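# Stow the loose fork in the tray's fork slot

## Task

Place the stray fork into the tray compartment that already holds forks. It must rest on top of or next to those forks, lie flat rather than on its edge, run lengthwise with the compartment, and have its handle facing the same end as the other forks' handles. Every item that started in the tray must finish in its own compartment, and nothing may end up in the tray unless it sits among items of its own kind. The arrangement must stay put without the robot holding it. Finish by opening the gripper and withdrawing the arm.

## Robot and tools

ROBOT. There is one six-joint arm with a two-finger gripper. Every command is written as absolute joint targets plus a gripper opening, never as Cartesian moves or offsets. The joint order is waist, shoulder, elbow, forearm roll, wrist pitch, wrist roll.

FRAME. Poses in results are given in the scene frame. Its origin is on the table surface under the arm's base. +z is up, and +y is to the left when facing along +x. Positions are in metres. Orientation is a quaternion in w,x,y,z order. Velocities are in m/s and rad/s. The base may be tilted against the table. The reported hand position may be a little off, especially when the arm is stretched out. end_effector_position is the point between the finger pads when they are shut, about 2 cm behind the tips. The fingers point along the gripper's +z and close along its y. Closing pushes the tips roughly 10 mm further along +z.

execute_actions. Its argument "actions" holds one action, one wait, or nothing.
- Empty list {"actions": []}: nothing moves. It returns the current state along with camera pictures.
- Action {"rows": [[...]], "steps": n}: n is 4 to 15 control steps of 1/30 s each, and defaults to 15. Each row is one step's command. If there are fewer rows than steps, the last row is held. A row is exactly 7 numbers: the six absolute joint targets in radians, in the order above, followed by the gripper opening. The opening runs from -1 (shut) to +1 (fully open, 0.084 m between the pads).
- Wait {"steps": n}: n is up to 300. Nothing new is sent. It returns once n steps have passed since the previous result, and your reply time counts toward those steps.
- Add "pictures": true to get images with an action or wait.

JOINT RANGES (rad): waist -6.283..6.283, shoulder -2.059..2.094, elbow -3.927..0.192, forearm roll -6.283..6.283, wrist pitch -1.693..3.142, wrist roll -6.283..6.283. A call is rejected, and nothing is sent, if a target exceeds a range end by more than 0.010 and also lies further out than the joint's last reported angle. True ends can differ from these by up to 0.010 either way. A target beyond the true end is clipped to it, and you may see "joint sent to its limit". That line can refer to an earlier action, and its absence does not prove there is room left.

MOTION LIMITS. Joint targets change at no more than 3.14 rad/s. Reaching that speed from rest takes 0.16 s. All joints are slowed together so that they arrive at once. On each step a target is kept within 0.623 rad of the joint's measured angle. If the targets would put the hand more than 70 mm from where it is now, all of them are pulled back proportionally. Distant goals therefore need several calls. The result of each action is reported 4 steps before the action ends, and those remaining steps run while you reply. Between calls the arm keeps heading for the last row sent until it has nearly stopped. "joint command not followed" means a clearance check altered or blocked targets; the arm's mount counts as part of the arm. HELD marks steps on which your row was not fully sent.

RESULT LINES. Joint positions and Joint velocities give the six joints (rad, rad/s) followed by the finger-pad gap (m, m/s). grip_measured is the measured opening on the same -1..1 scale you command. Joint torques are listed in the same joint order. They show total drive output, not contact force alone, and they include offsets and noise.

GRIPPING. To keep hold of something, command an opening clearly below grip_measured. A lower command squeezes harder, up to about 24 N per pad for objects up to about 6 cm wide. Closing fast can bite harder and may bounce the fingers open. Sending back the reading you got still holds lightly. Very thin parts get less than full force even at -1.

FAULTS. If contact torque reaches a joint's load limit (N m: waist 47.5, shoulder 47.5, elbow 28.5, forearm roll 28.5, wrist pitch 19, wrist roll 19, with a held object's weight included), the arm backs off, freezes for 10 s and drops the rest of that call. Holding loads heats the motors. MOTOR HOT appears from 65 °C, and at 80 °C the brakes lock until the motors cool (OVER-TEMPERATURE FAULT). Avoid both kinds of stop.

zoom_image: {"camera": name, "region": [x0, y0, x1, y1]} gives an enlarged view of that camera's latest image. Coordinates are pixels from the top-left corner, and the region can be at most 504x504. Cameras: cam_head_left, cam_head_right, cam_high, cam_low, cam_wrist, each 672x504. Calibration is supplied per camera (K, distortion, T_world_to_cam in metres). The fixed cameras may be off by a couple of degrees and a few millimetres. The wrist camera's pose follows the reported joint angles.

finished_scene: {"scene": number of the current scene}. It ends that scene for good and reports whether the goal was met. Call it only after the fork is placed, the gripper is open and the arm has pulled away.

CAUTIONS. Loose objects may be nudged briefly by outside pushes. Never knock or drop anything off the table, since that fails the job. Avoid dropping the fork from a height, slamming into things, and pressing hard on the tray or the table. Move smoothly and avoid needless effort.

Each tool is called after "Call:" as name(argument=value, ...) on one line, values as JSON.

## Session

Call:
execute_actions(actions=[])

Scene clock: 0.00 s of 4500.00 s.
end_effector_position=(+0.7629, +0.0334, +0.2008) grip_measured=+1.00 end_effector_quat_wxyz=(+0.615, +0.208, +0.753, +0.108) end_effector_velocity=(-0.000, -0.000, -0.000) end_effector_angular_velocity=(+0.000, +0.000, -0.000)
Joint positions: [ 0.055  0.731 -1.496 -3.076  0.624  0.722  0.084]
Joint velocities: [-0.  0. -0.  0. -0.  0. -0.]
Joint torques (N m, as the arm reports them, + toward a larger angle): no reading
camera_calibration (this result's frames):
cam_wrist: T_world_to_cam=[[0.177517, 0.89073, 0.418436, -0.216044], [0.160051, -0.445659, 0.880779, -0.211328], [0.971016, -0.0893821, -0.221674, -0.563221], [0, 0, 0, 1]] pos_world=[0.619071, 0.0479143, 0.151683]

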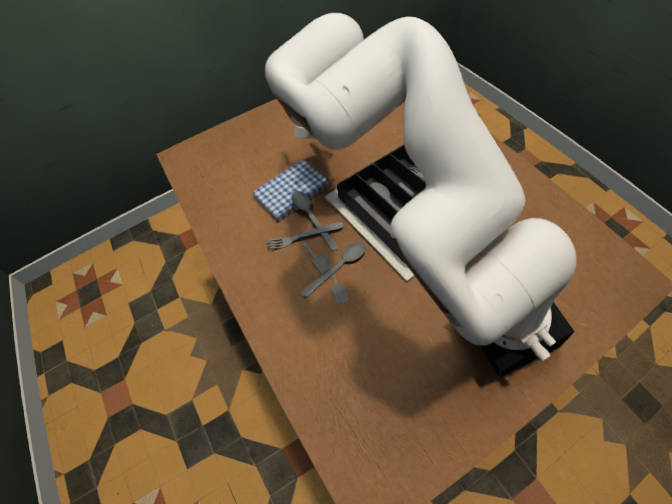

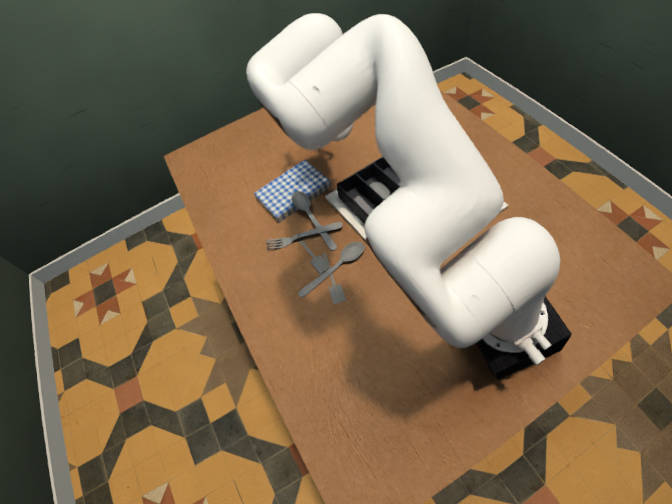

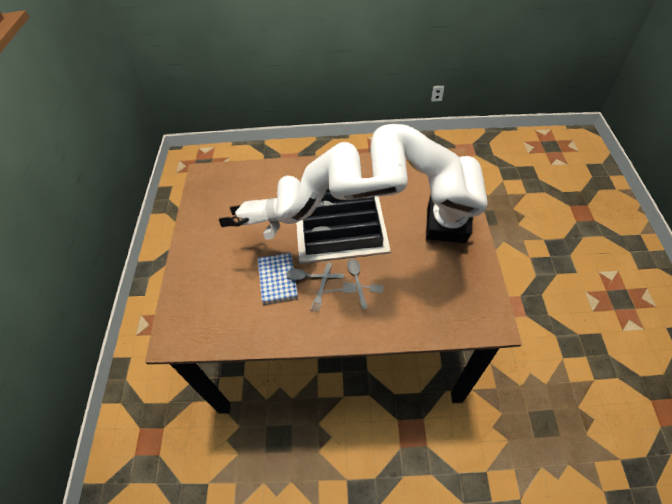

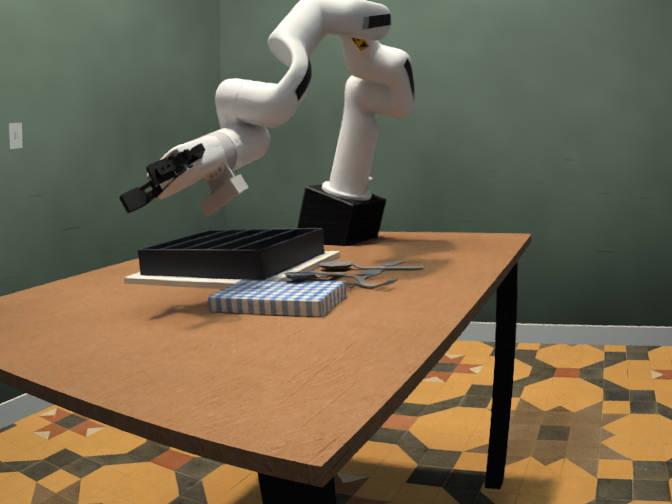

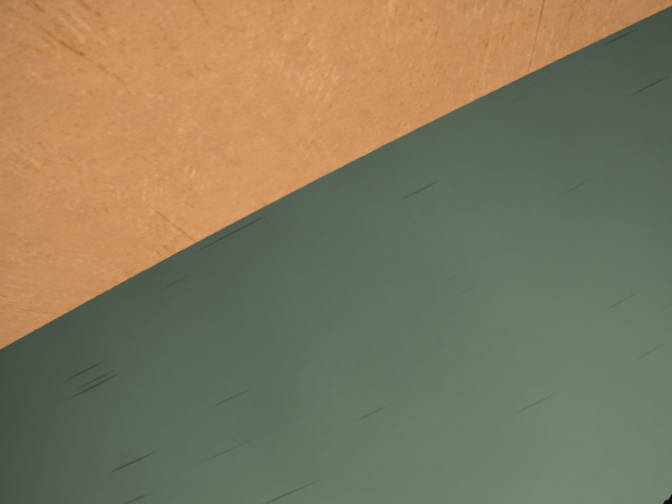

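Call:
zoom_image(camera="cam_high", region=[250, 170, 410, 330])

Call:
zoom_image(camera="cam_head_left", region=[250, 130, 450, 320])

Region (250, 170, 410, 330) of cam_high's 672x504 image, scaled by 3.150, with more detail than that image has.

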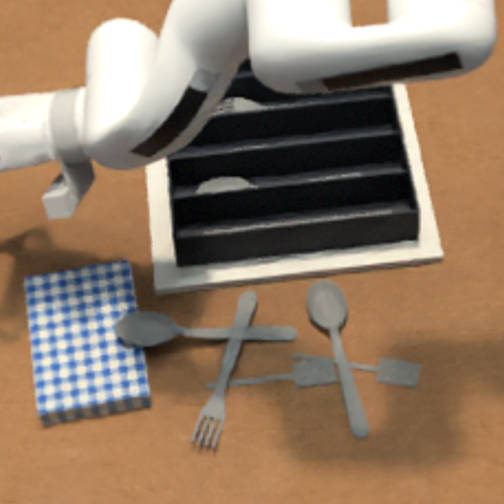

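Region (250, 130, 450, 320) of cam_head_left's 672x504 image, scaled by 2.520, with more detail than that image has; it fills the top 479 rows of this view, and the rest is white.

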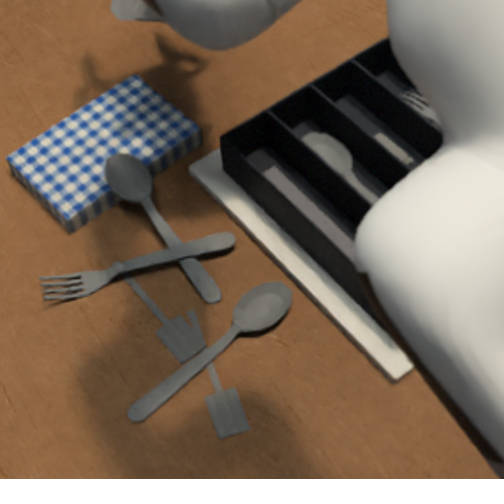

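Call:
execute_actions(actions=[{"rows":[[0.41,0.2,-1.1,0.71,0.5,-1.546,0.3]],"steps":15}])

Call:
execute_actions(actions=[{"steps":35}])

Call:
execute_actions(actions=[{"rows":[[0.41,0.4,-0.97,0.71,0.44,-1.546,0.3]],"steps":15}])

Call:
execute_actions(actions=[{"steps":8}], pictures=true)

Scene clock: 0.87 s of 4500.00 s.
end_effector_position=(+0.7305, +0.1235, +0.2311) grip_measured=+0.29 end_effector_quat_wxyz=(+0.614, +0.189, +0.762, +0.082) end_effector_velocity=(-0.152, +0.282, +0.080) end_effector_angular_velocity=(-0.247, +0.138, -0.076)
Joint positions: [ 0.186  0.535 -1.351 -2.818  0.579  0.463  0.056]
Joint velocities: [ 0.452 -0.668  0.515  1.09  -0.161 -1.086 -0.   ]
Joint torques (N m, as the arm reports them, + toward a larger angle): [ -6.39 -30.14 -15.12  -0.43   1.08   0.33]
Steps of this call (steps 1 to 15: nothing new was sent; steps 16 to 26: the first 11 steps of this action). Readings (joint positions):
16: [0.055 0.731 -1.496 -3.076 0.624 0.722]
17: [0.056 0.728 -1.494 -3.072 0.624 0.718]
19: [0.074 0.701 -1.469 -3.036 0.616 0.681]
23: [0.141 0.602 -1.402 -2.918 0.595 0.564]
26: the state above

Scene clock: 2.03 s of 4500.00 s.
end_effector_position=(+0.5660, +0.2437, +0.1990) grip_measured=+0.29 end_effector_quat_wxyz=(+0.207, +0.494, +0.845, -0.010) end_effector_velocity=(-0.063, +0.113, -0.050) end_effector_angular_velocity=(+1.756, +0.190, -1.764)
Joint positions: [ 0.41   0.2   -1.1   -0.158  0.5   -1.535  0.056]
Joint velocities: [-0.    -0.002  0.001  2.589 -0.002 -0.107  0.   ]
Joint torques (N m, as the arm reports them, + toward a larger angle): [ -3.58 -26.21 -15.14  -0.89  -1.38   0.24]
Kept back: nothing.
Steps of this call (steps 1 to 4: the last 4 steps of your previous action; steps 5 to 35: the robot went on to your last target). Readings (joint positions):
1: [0.201 0.513 -1.334 -2.780 0.573 0.426]
2: [0.216 0.491 -1.317 -2.740 0.568 0.386]
4: [0.246 0.446 -1.284 -2.654 0.558 0.299]
8: [0.304 0.359 -1.219 -2.439 0.537 0.085]
35: the state above

Scene clock: 2.40 s of 4500.00 s.
end_effector_position=(+0.5176, +0.2273, +0.1085) grip_measured=+0.29 end_effector_quat_wxyz=(+0.058, +0.707, +0.704, +0.033) end_effector_velocity=(-0.157, -0.097, -0.271) end_effector_angular_velocity=(+0.554, +0.421, -1.328)
Joint positions: [ 0.41   0.317 -1.025  0.43   0.465 -1.544  0.056]
Joint velocities: [-0.     0.402  0.249  1.411 -0.131 -0.011 -0.   ]
Joint torques (N m, as the arm reports them, + toward a larger angle): [ -4.69 -24.41 -12.02  -0.99  -0.92   0.47]
Steps of this call (steps 1 to 11: the first 11 steps of this action). Readings (joint positions):
1: [0.410 0.200 -1.100 -0.072 0.500 -1.538]
2: [0.410 0.201 -1.100 0.011 0.500 -1.540]
4: [0.410 0.216 -1.092 0.146 0.492 -1.541]
8: [0.410 0.279 -1.047 0.295 0.478 -1.543]
11: the state above

Scene clock: 2.67 s of 4500.00 s.
end_effector_position=(+0.4842, +0.2054, +0.0587) grip_measured=+0.29 end_effector_quat_wxyz=(+0.006, +0.791, +0.611, +0.026) end_effector_velocity=(-0.012, -0.009, -0.027) end_effector_angular_velocity=(+0.091, +0.012, -0.256)
Joint positions: [ 0.41   0.393 -0.974  0.682  0.443 -1.546  0.056]
Joint velocities: [ 0.001  0.055  0.018  0.271 -0.033 -0.002  0.   ]
Joint torques (N m, as the arm reports them, + toward a larger angle): [ -5.29 -27.75 -12.63  -1.26  -1.25   0.17]
Kept back: nothing.
Steps of this call (steps 1 to 4: the last 4 steps of your previous action; steps 5 to 8: the robot went on to your last target). Readings (joint positions):
1: [0.410 0.331 -1.016 0.477 0.461 -1.544]
2: [0.410 0.345 -1.006 0.523 0.457 -1.544]
4: [0.410 0.370 -0.989 0.605 0.450 -1.545]
8: the state above
camera_calibration (this result's frames):
cam_wrist: T_world_to_cam=[[0.966341, -0.253269, 0.0451674, -0.385361], [-0.251725, -0.967084, -0.0371891, 0.395435], [0.0530995, 0.0245675, -0.998287, 0.157933], [0, 0, 0, 1]] pos_world=[0.463545, 0.280939, 0.189774]

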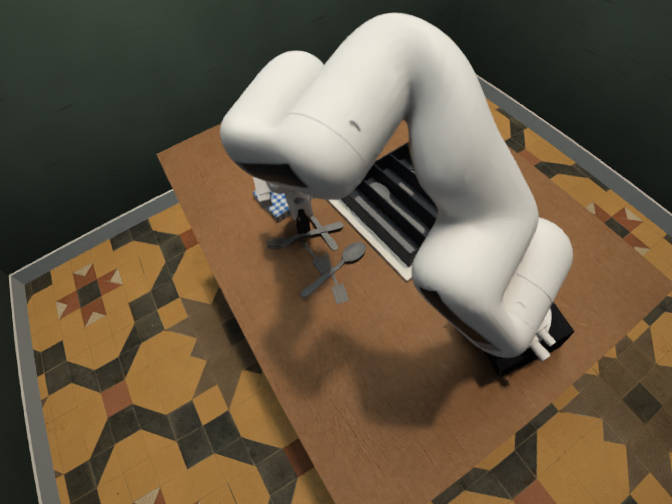

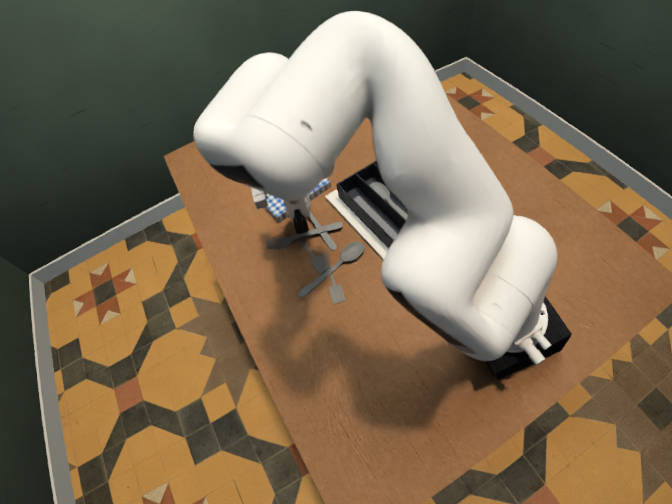

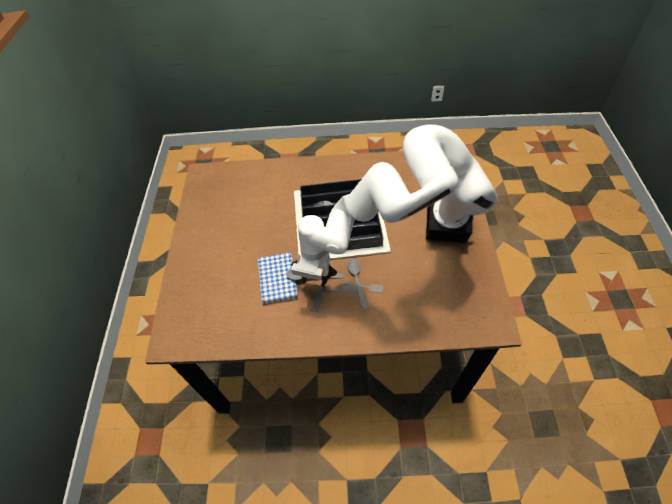

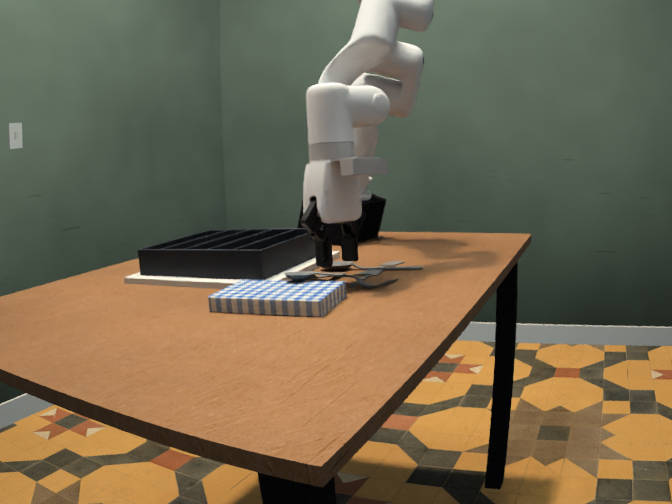

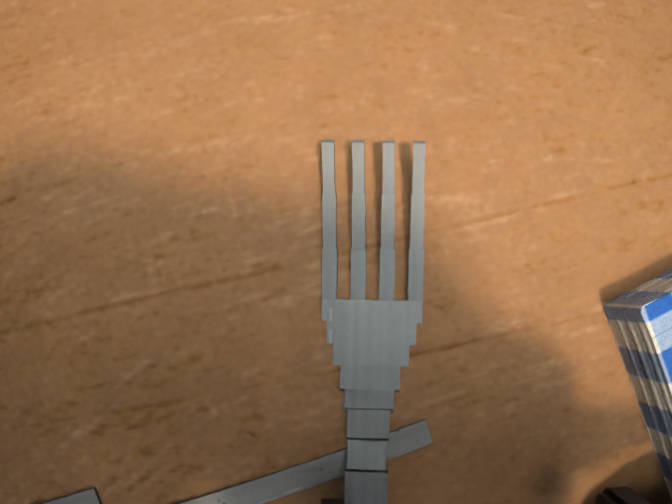

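Call:
execute_actions(actions=[{"rows":[[0.41,0.43,-0.91,0.71,0.39,-1.546,0.1]],"steps":15}])

Call:
execute_actions(actions=[{"steps":6}], pictures=true)

Scene clock: 3.23 s of 4500.00 s.
end_effector_position=(+0.4603, +0.1794, +0.0338) grip_measured=+0.09 end_effector_quat_wxyz=(+0.011, +0.806, +0.591, +0.004) end_effector_velocity=(-0.003, -0.012, -0.006) end_effector_angular_velocity=(-0.021, -0.010, -0.012)
Joint positions: [ 0.41   0.426 -0.916  0.71   0.392 -1.546  0.048]
Joint velocities: [-0.003  0.011  0.019  0.001 -0.038 -0.     0.   ]
Joint torques (N m, as the arm reports them, + toward a larger angle): [ -3.43 -19.    -6.67  -1.06  -0.2    0.25]
Steps of this call (steps 1 to 6: the robot went on to your last target; steps 7 to 17: the first 11 steps of this action). Readings (joint positions):
7: [0.410 0.398 -0.971 0.707 0.440 -1.546]
8: [0.410 0.400 -0.969 0.708 0.436 -1.546]
10: [0.410 0.409 -0.949 0.709 0.418 -1.546]
14: [0.410 0.425 -0.919 0.710 0.397 -1.546]
17: the state above

Scene clock: 3.43 s of 4500.00 s.
end_effector_position=(+0.4596, +0.1781, +0.0329) grip_measured=+0.09 end_effector_quat_wxyz=(+0.012, +0.807, +0.591, +0.004) end_effector_velocity=(-0.006, -0.004, -0.005) end_effector_angular_velocity=(-0.006, +0.012, -0.005)
Joint positions: [ 0.41   0.427 -0.914  0.71   0.389 -1.546  0.048]
Joint velocities: [-0.     0.005  0.011  0.    -0.002 -0.     0.   ]
Joint torques (N m, as the arm reports them, + toward a larger angle): [ -3.73 -16.11  -3.6   -0.92   0.67   0.56]
Kept back: nothing.
Steps of this call (steps 1 to 4: the last 4 steps of your previous action; steps 5 to 6: the robot went on to your last target). Readings (joint positions):
1: [0.410 0.426 -0.915 0.710 0.391 -1.546]
2: [0.410 0.426 -0.915 0.710 0.390 -1.546]
4: [0.410 0.427 -0.914 0.710 0.389 -1.546]
6: the state above
camera_calibration (this result's frames):
cam_wrist: T_world_to_cam=[[0.953216, -0.301035, 0.027518, -0.352271], [-0.301294, -0.953514, 0.00569542, 0.380779], [0.0245243, -0.01372, -0.999605, 0.154052], [0, 0, 0, 1]] pos_world=[0.446738, 0.259145, 0.161517]

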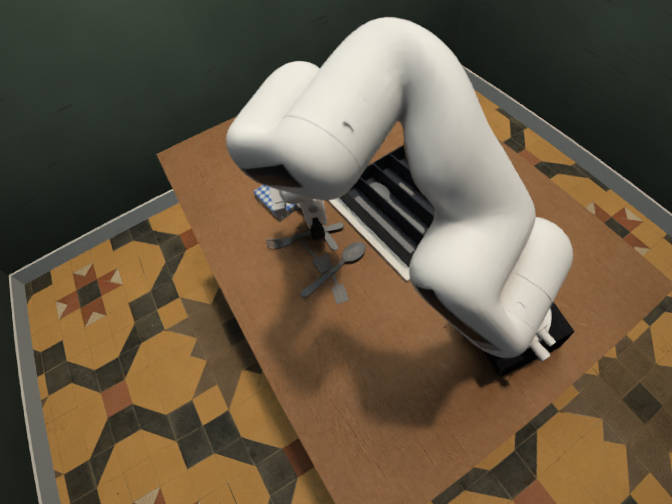

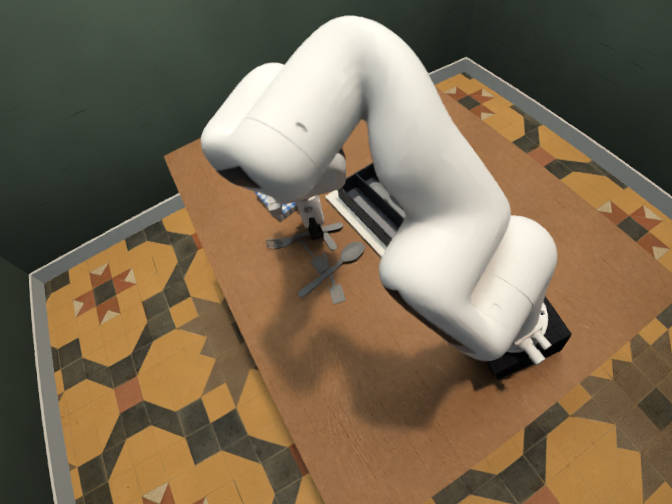

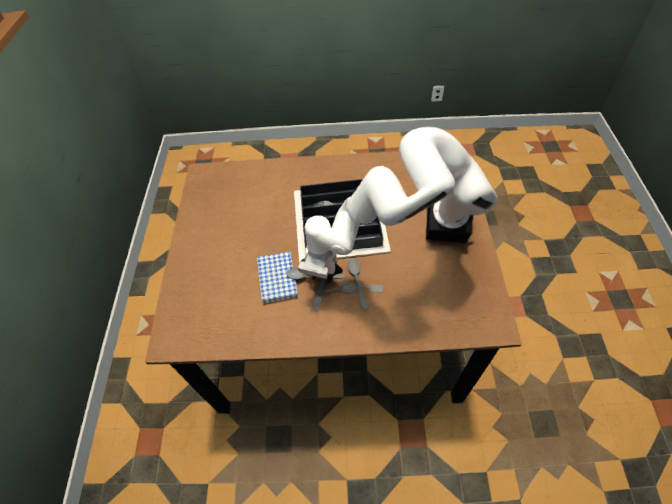

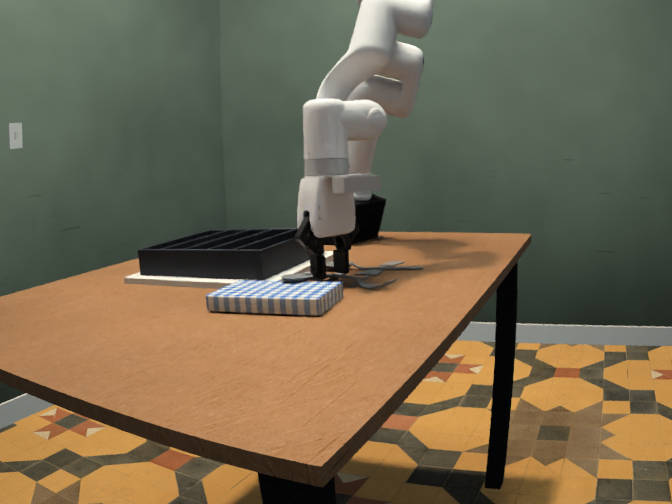

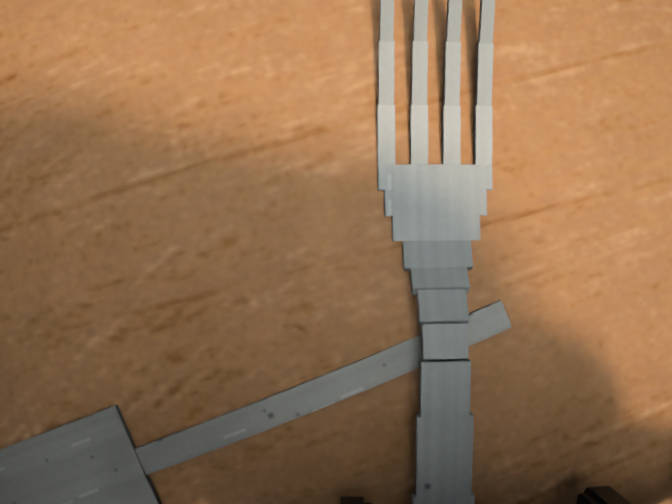

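Call:
execute_actions(actions=[{"rows":[[0.41,0.4,-0.91,0.71,0.39,-1.546,0.1],[0.43,0.4,-0.91,0.71,0.39,-1.546,0.1],[0.45,0.4,-0.91,0.71,0.39,-1.546,0.1],[0.45,0.4,-0.91,0.71,0.39,-1.546,0.1],[0.45,0.4,-0.91,0.71,0.39,-1.546,0.1],[0.45,0.4,-0.91,0.71,0.39,-1.546,0.1],[0.45,0.4,-0.91,0.71,0.39,-1.546,0.1],[0.45,0.425,-0.91,0.71,0.39,-1.546,0.1]],"steps":15}])

Call:
execute_actions(actions=[{"steps":6}], pictures=true)

Scene clock: 3.97 s of 4500.00 s.
end_effector_position=(+0.4515, +0.1964, +0.0314) grip_measured=+0.09 end_effector_quat_wxyz=(+0.007, +0.796, +0.606, +0.002) end_effector_velocity=(-0.039, -0.021, -0.054) end_effector_angular_velocity=(-0.049, +0.111, -0.010)
Joint positions: [ 0.448  0.415 -0.908  0.71   0.392 -1.546  0.048]
Joint velocities: [ 0.024  0.118  0.006  0.001 -0.005 -0.001 -0.   ]
Joint torques (N m, as the arm reports them, + toward a larger angle): [ -4.42 -25.32 -10.06  -0.69  -1.11   0.53]
Steps of this call (steps 1 to 5: the robot went on to your last target; steps 6 to 16: the first 11 steps of this action). Readings (joint positions):
6: [0.410 0.428 -0.912 0.710 0.389 -1.546]
7: [0.410 0.426 -0.912 0.710 0.389 -1.546]
9: [0.416 0.418 -0.907 0.710 0.391 -1.546]
13: [0.442 0.408 -0.905 0.710 0.393 -1.546]
16: the state above

Scene clock: 4.17 s of 4500.00 s.
end_effector_position=(+0.4494, +0.1951, +0.0276) grip_measured=+0.09 end_effector_quat_wxyz=(+0.007, +0.796, +0.606, -0.002) end_effector_velocity=(+0.004, +0.002, +0.000) end_effector_angular_velocity=(+0.001, -0.009, +0.004)
Joint positions: [ 0.45   0.425 -0.909  0.71   0.391 -1.546  0.048]
Joint velocities: [ 0.003  0.005 -0.01  -0.    -0.006 -0.     0.   ]
Joint torques (N m, as the arm reports them, + toward a larger angle): [ -4.37 -25.37  -9.8   -0.82  -0.92   0.33]
Kept back: nothing.
Steps of this call (steps 1 to 4: the last 4 steps of your previous action; steps 5 to 6: the robot went on to your last target). Readings (joint positions):
1: [0.448 0.419 -0.908 0.710 0.392 -1.546]
2: [0.449 0.422 -0.908 0.710 0.391 -1.546]
4: [0.449 0.424 -0.908 0.710 0.391 -1.546]
6: the state above
camera_calibration (this result's frames):
cam_wrist: T_world_to_cam=[[0.964093, -0.265309, 0.0116277, -0.348711], [-0.265409, -0.964102, 0.00810012, 0.37983], [0.00906129, -0.0108954, -0.9999, 0.155711], [0, 0, 0, 1]] pos_world=[0.435589, 0.275375, 0.156673]

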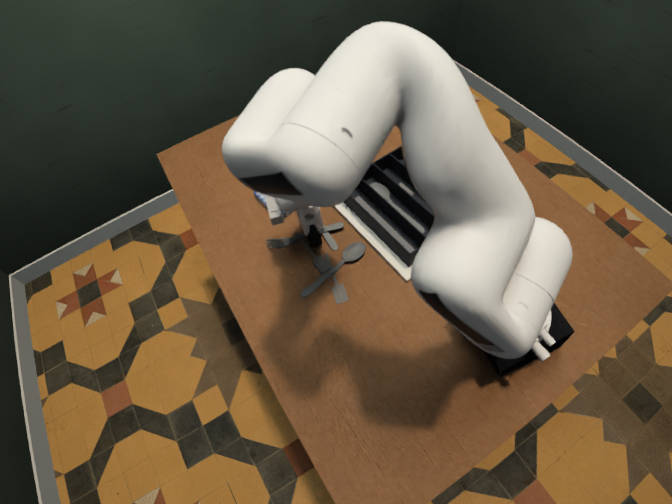

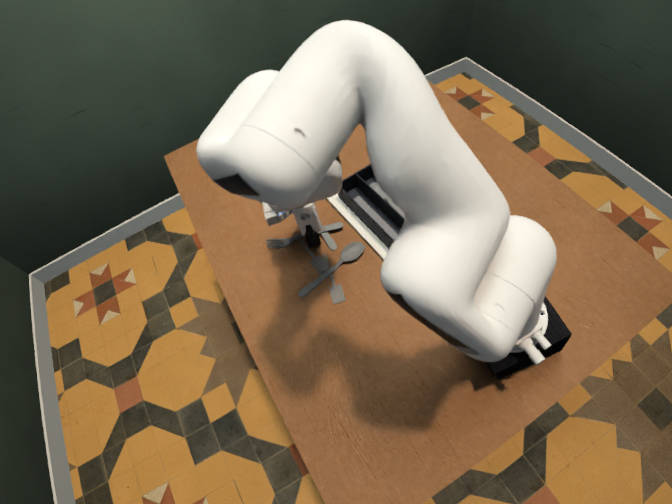

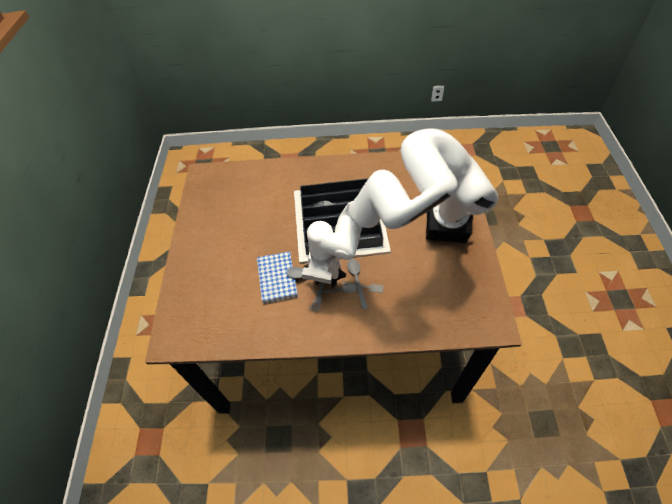

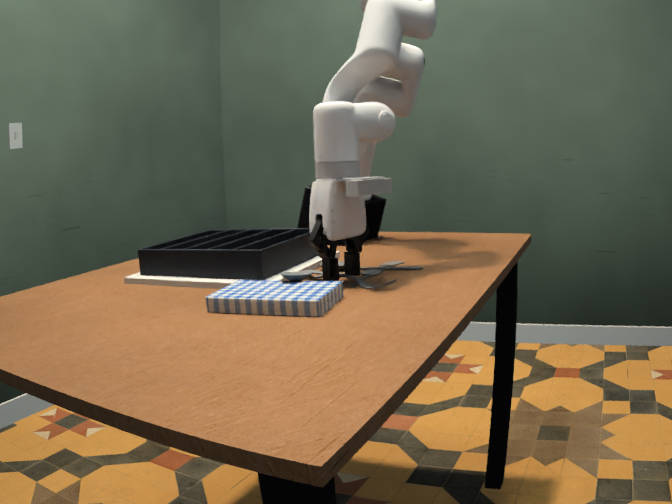

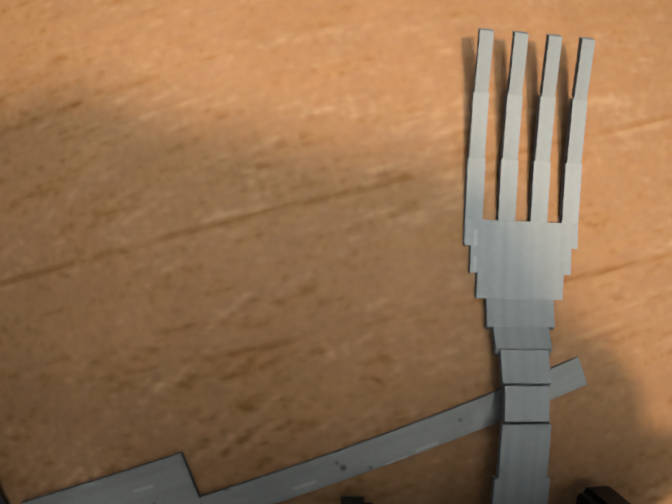

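Call:
execute_actions(actions=[{"rows":[[0.45,0.43,-0.91,0.71,0.39,-1.546,-0.2],[0.45,0.43,-0.91,0.71,0.39,-1.546,-0.5],[0.45,0.43,-0.91,0.71,0.39,-1.546,-0.7],[0.45,0.43,-0.91,0.71,0.39,-1.546,-1]],"steps":15}])

Call:
execute_actions(actions=[{"steps":10}])

Call:
execute_actions(actions=[{"rows":[[0.4,0.2,-0.9,0.71,0.45,-1.4,-1]],"steps":15}])

Call:
execute_actions(actions=[{"rows":[[-0.376,0.28,-0.78,0.623,0.58,-0.97,-1]],"steps":15}])

Call:
execute_actions(actions=[{"steps":15}], pictures=true)

Scene clock: 4.70 s of 4500.00 s.
end_effector_position=(+0.4487, +0.1944, +0.0260) grip_measured=-0.70 end_effector_quat_wxyz=(+0.006, +0.796, +0.605, -0.004) end_effector_velocity=(+0.001, -0.001, -0.000) end_effector_angular_velocity=(-0.001, -0.001, -0.001)
Joint positions: [ 0.45   0.429 -0.91   0.71   0.39  -1.546  0.013]
Joint velocities: [-0.     0.002 -0.001  0.    -0.002  0.     0.   ]
Joint torques (N m, as the arm reports them, + toward a larger angle): [ -4.03 -23.31  -9.75  -0.69  -1.08   0.26]
Steps of this call (steps 1 to 5: the robot went on to your last target; steps 6 to 16: the first 11 steps of this action). Readings (joint positions):
6: [0.450 0.425 -0.910 0.710 0.390 -1.546]
7: [0.450 0.426 -0.910 0.710 0.390 -1.546]
9: [0.450 0.427 -0.910 0.710 0.390 -1.546]
13: [0.450 0.429 -0.910 0.710 0.390 -1.546]
16: the state above

Scene clock: 5.03 s of 4500.00 s.
end_effector_position=(+0.4487, +0.1943, +0.0258) grip_measured=-0.70 end_effector_quat_wxyz=(+0.006, +0.796, +0.605, -0.004) end_effector_velocity=(-0.000, -0.000, -0.000) end_effector_angular_velocity=(-0.000, +0.000, -0.000)
Joint positions: [ 0.45   0.43  -0.91   0.71   0.39  -1.546  0.013]
Joint velocities: [ 0.     0.001 -0.     0.    -0.001  0.     0.   ]
Joint torques (N m, as the arm reports them, + toward a larger angle): [ -4.06 -22.81  -9.28  -1.03  -1.13   0.32]
Kept back: nothing.
Steps of this call (steps 1 to 4: the last 4 steps of your previous action; steps 5 to 10: the robot went on to your last target). Readings (joint positions):
1: [0.450 0.429 -0.910 0.710 0.390 -1.546]
2: [0.450 0.429 -0.910 0.710 0.390 -1.546]
4: [0.450 0.429 -0.910 0.710 0.390 -1.546]
8: [0.450 0.429 -0.910 0.710 0.390 -1.546]
10: the state above

Scene clock: 5.40 s of 4500.00 s.
end_effector_position=(+0.4898, +0.2231, +0.1135) grip_measured=-0.70 end_effector_quat_wxyz=(+0.010, +0.826, +0.559, +0.074) end_effector_velocity=(+0.065, +0.049, +0.176) end_effector_angular_velocity=(+0.179, -0.244, -0.199)
Joint positions: [ 0.408  0.234 -0.904  0.71   0.439 -1.424  0.013]
Joint velocities: [-0.081 -0.377  0.012 -0.     0.094  0.232 -0.   ]
Joint torques (N m, as the arm reports them, + toward a larger angle): [ -3.2  -16.81  -9.97  -0.97  -0.77  -0.29]
Steps of this call (steps 1 to 11: the first 11 steps of this action). Readings (joint positions):
1: [0.450 0.429 -0.910 0.710 0.390 -1.546]
2: [0.449 0.427 -0.910 0.710 0.391 -1.543]
4: [0.442 0.397 -0.903 0.710 0.402 -1.521]
8: [0.420 0.291 -0.906 0.710 0.425 -1.459]
11: the state above

Scene clock: 5.90 s of 4500.00 s.
end_effector_position=(+0.4948, +0.1160, +0.1277) grip_measured=-0.70 end_effector_quat_wxyz=(+0.016, +0.910, +0.411, +0.061) end_effector_velocity=(-0.012, -0.369, +0.032) end_effector_angular_velocity=(-0.015, +0.063, -1.067)
Joint positions: [ 0.191  0.23  -0.863  0.683  0.489 -1.271  0.013]
Joint velocities: [-0.739  0.065  0.106 -0.079  0.119  0.391  0.   ]
Joint torques (N m, as the arm reports them, + toward a larger angle): [ -5.6  -23.39 -13.32  -0.87  -1.37   0.44]
Steps of this call (steps 1 to 4: the last 4 steps of your previous action; steps 5 to 15: the first 11 steps of this action). Readings (joint positions):
5: [0.401 0.207 -0.900 0.710 0.448 -1.404]
6: [0.398 0.207 -0.899 0.709 0.450 -1.400]
8: [0.366 0.210 -0.894 0.704 0.458 -1.375]
12: [0.264 0.223 -0.873 0.692 0.477 -1.312]
15: the state above

Scene clock: 6.40 s of 4500.00 s.
end_effector_position=(+0.4530, -0.0602, +0.1450) grip_measured=-0.70 end_effector_quat_wxyz=(+0.018, +0.988, +0.145, +0.045) end_effector_velocity=(-0.153, -0.326, +0.034) end_effector_angular_velocity=(+0.085, +0.039, -1.155)
Joint positions: [-0.191  0.264 -0.807  0.643  0.55  -1.068  0.013]
Joint velocities: [-0.794  0.07   0.116 -0.085  0.127  0.42   0.   ]
Joint torques (N m, as the arm reports them, + toward a larger angle): [ -6.11 -22.47 -13.28  -1.01  -1.21   0.18]
Kept back: nothing.
Steps of this call (steps 1 to 4: the last 4 steps of your previous action; steps 5 to 15: the robot went on to your last target). Readings (joint positions):
1: [0.167 0.232 -0.859 0.681 0.493 -1.258]
2: [0.142 0.235 -0.855 0.678 0.497 -1.245]
4: [0.092 0.239 -0.848 0.673 0.505 -1.219]
8: [-0.009 0.248 -0.833 0.662 0.521 -1.165]
15: the state above
camera_calibration (this result's frames):
cam_wrist: T_world_to_cam=[[0.285916, -0.956789, 0.0529858, -0.161714], [-0.953133, -0.289662, -0.087371, 0.499675], [0.0989435, -0.0255218, -0.994766, 0.227884], [0, 0, 0, 1]] pos_world=[0.499945, -0.00417277, 0.278917]

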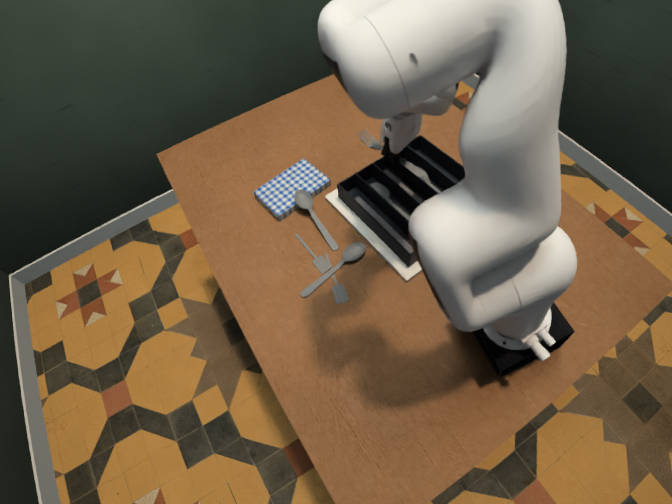

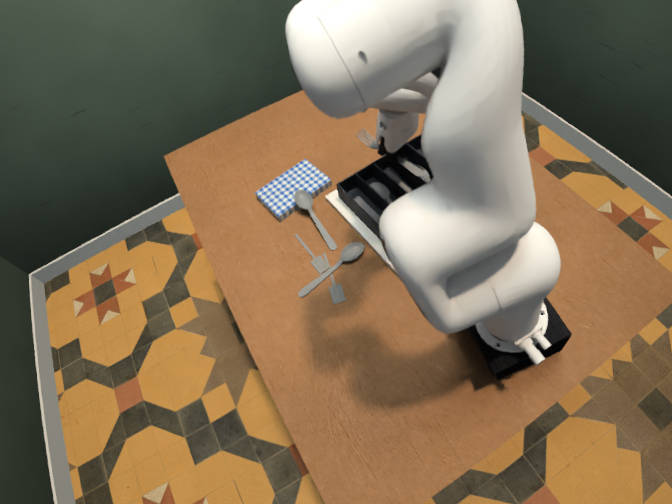

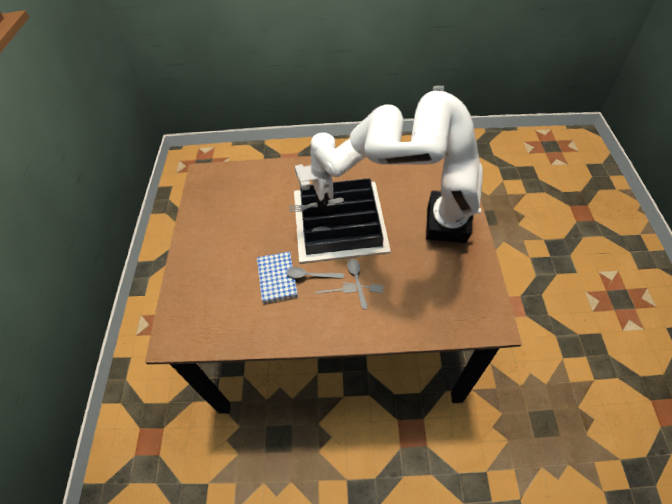

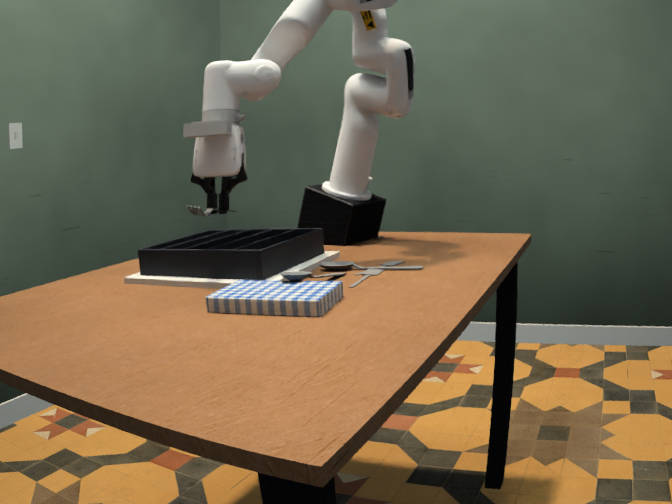

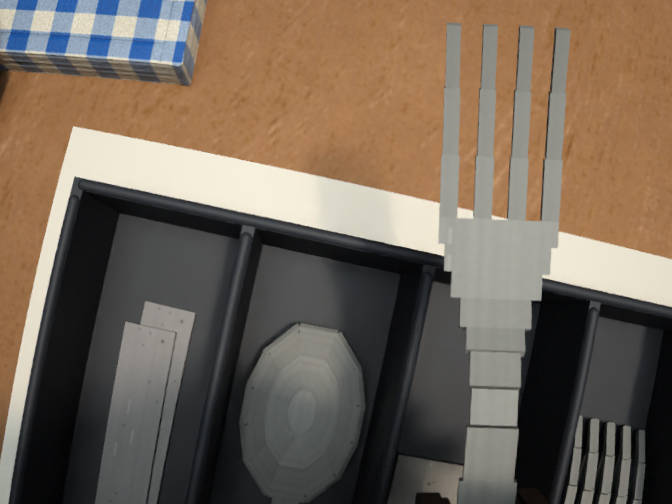

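Call:
execute_actions(actions=[{"rows":[[-0.37,0.36,-0.8,0.623,0.59,-1.09,-1]],"steps":15}])

Call:
execute_actions(actions=[{"steps":8}], pictures=true)

Scene clock: 6.93 s of 4500.00 s.
end_effector_position=(+0.3999, -0.1295, +0.1244) grip_measured=-0.70 end_effector_quat_wxyz=(-0.004, +0.998, +0.062, +0.013) end_effector_velocity=(+0.003, -0.009, -0.005) end_effector_angular_velocity=(+0.002, +0.003, +0.062)
Joint positions: [-0.368  0.355 -0.799  0.623  0.589 -1.082  0.013]
Joint velocities: [-0.014  0.037 -0.03  -0.002  0.003 -0.075  0.   ]
Joint torques (N m, as the arm reports them, + toward a larger angle): [ -5.39 -22.54 -12.57  -1.47  -0.93   0.04]
Steps of this call (steps 1 to 5: the robot went on to your last target; steps 6 to 16: the first 11 steps of this action). Readings (joint positions):
6: [-0.336 0.277 -0.785 0.628 0.573 -0.993]
7: [-0.348 0.280 -0.785 0.626 0.575 -0.990]
9: [-0.359 0.301 -0.791 0.625 0.580 -1.015]
13: [-0.366 0.347 -0.795 0.623 0.588 -1.069]
16: the state above

Scene clock: 7.20 s of 4500.00 s.
end_effector_position=(+0.3992, -0.1303, +0.1233) grip_measured=-0.70 end_effector_quat_wxyz=(-0.004, +0.998, +0.064, +0.012) end_effector_velocity=(-0.002, -0.001, -0.002) end_effector_angular_velocity=(+0.002, +0.005, +0.002)
Joint positions: [-0.37   0.359 -0.8    0.623  0.59  -1.089  0.013]
Joint velocities: [-0.002  0.005  0.001  0.     0.    -0.005  0.   ]
Joint torques (N m, as the arm reports them, + toward a larger angle): [ -4.57 -22.75 -12.91  -0.72  -1.05   0.17]
Kept back: nothing.
Steps of this call (steps 1 to 4: the last 4 steps of your previous action; steps 5 to 8: the robot went on to your last target). Readings (joint positions):
1: [-0.368 0.356 -0.799 0.623 0.589 -1.085]
2: [-0.369 0.357 -0.800 0.623 0.590 -1.086]
4: [-0.369 0.358 -0.800 0.623 0.590 -1.088]
8: the state above
camera_calibration (this result's frames):
cam_wrist: T_world_to_cam=[[0.129058, -0.991631, -0.00344714, -0.147198], [-0.991283, -0.128918, -0.0271767, 0.454922], [0.0265048, 0.00692446, -0.999625, 0.243625], [0, 0, 0, 1]] pos_world=[0.463496, -0.0890053, 0.255389]

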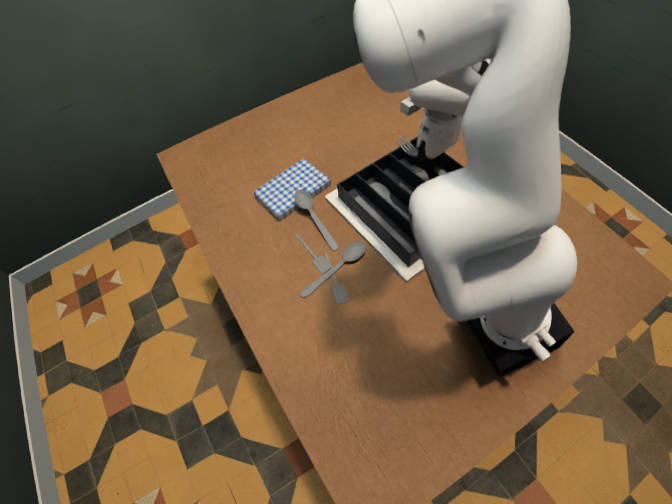

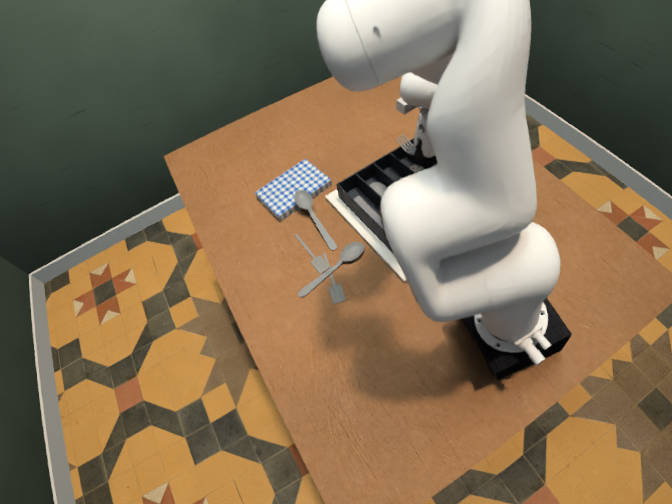

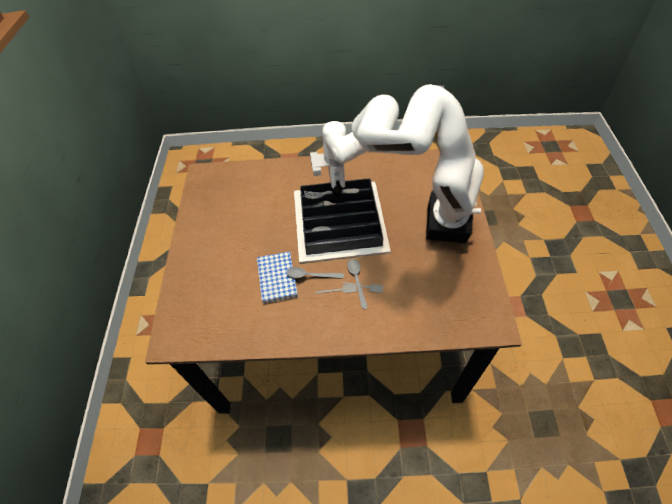

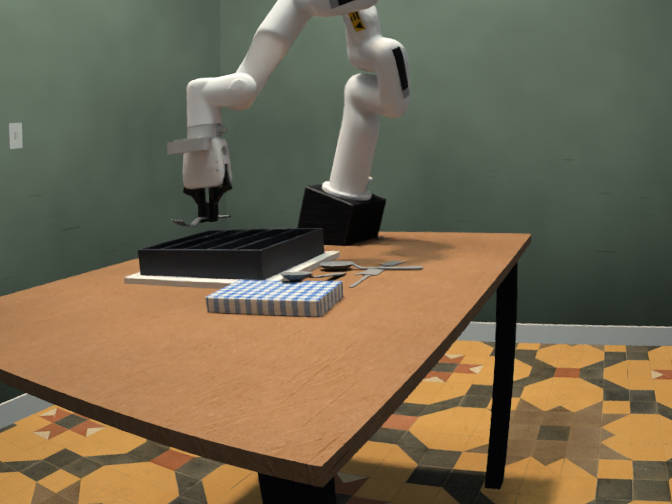

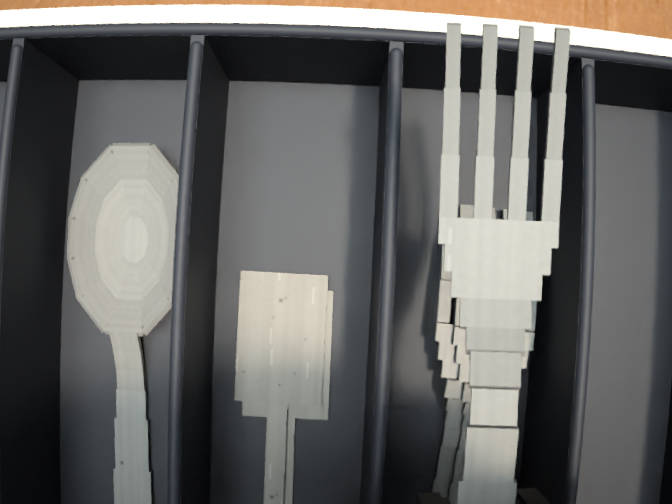

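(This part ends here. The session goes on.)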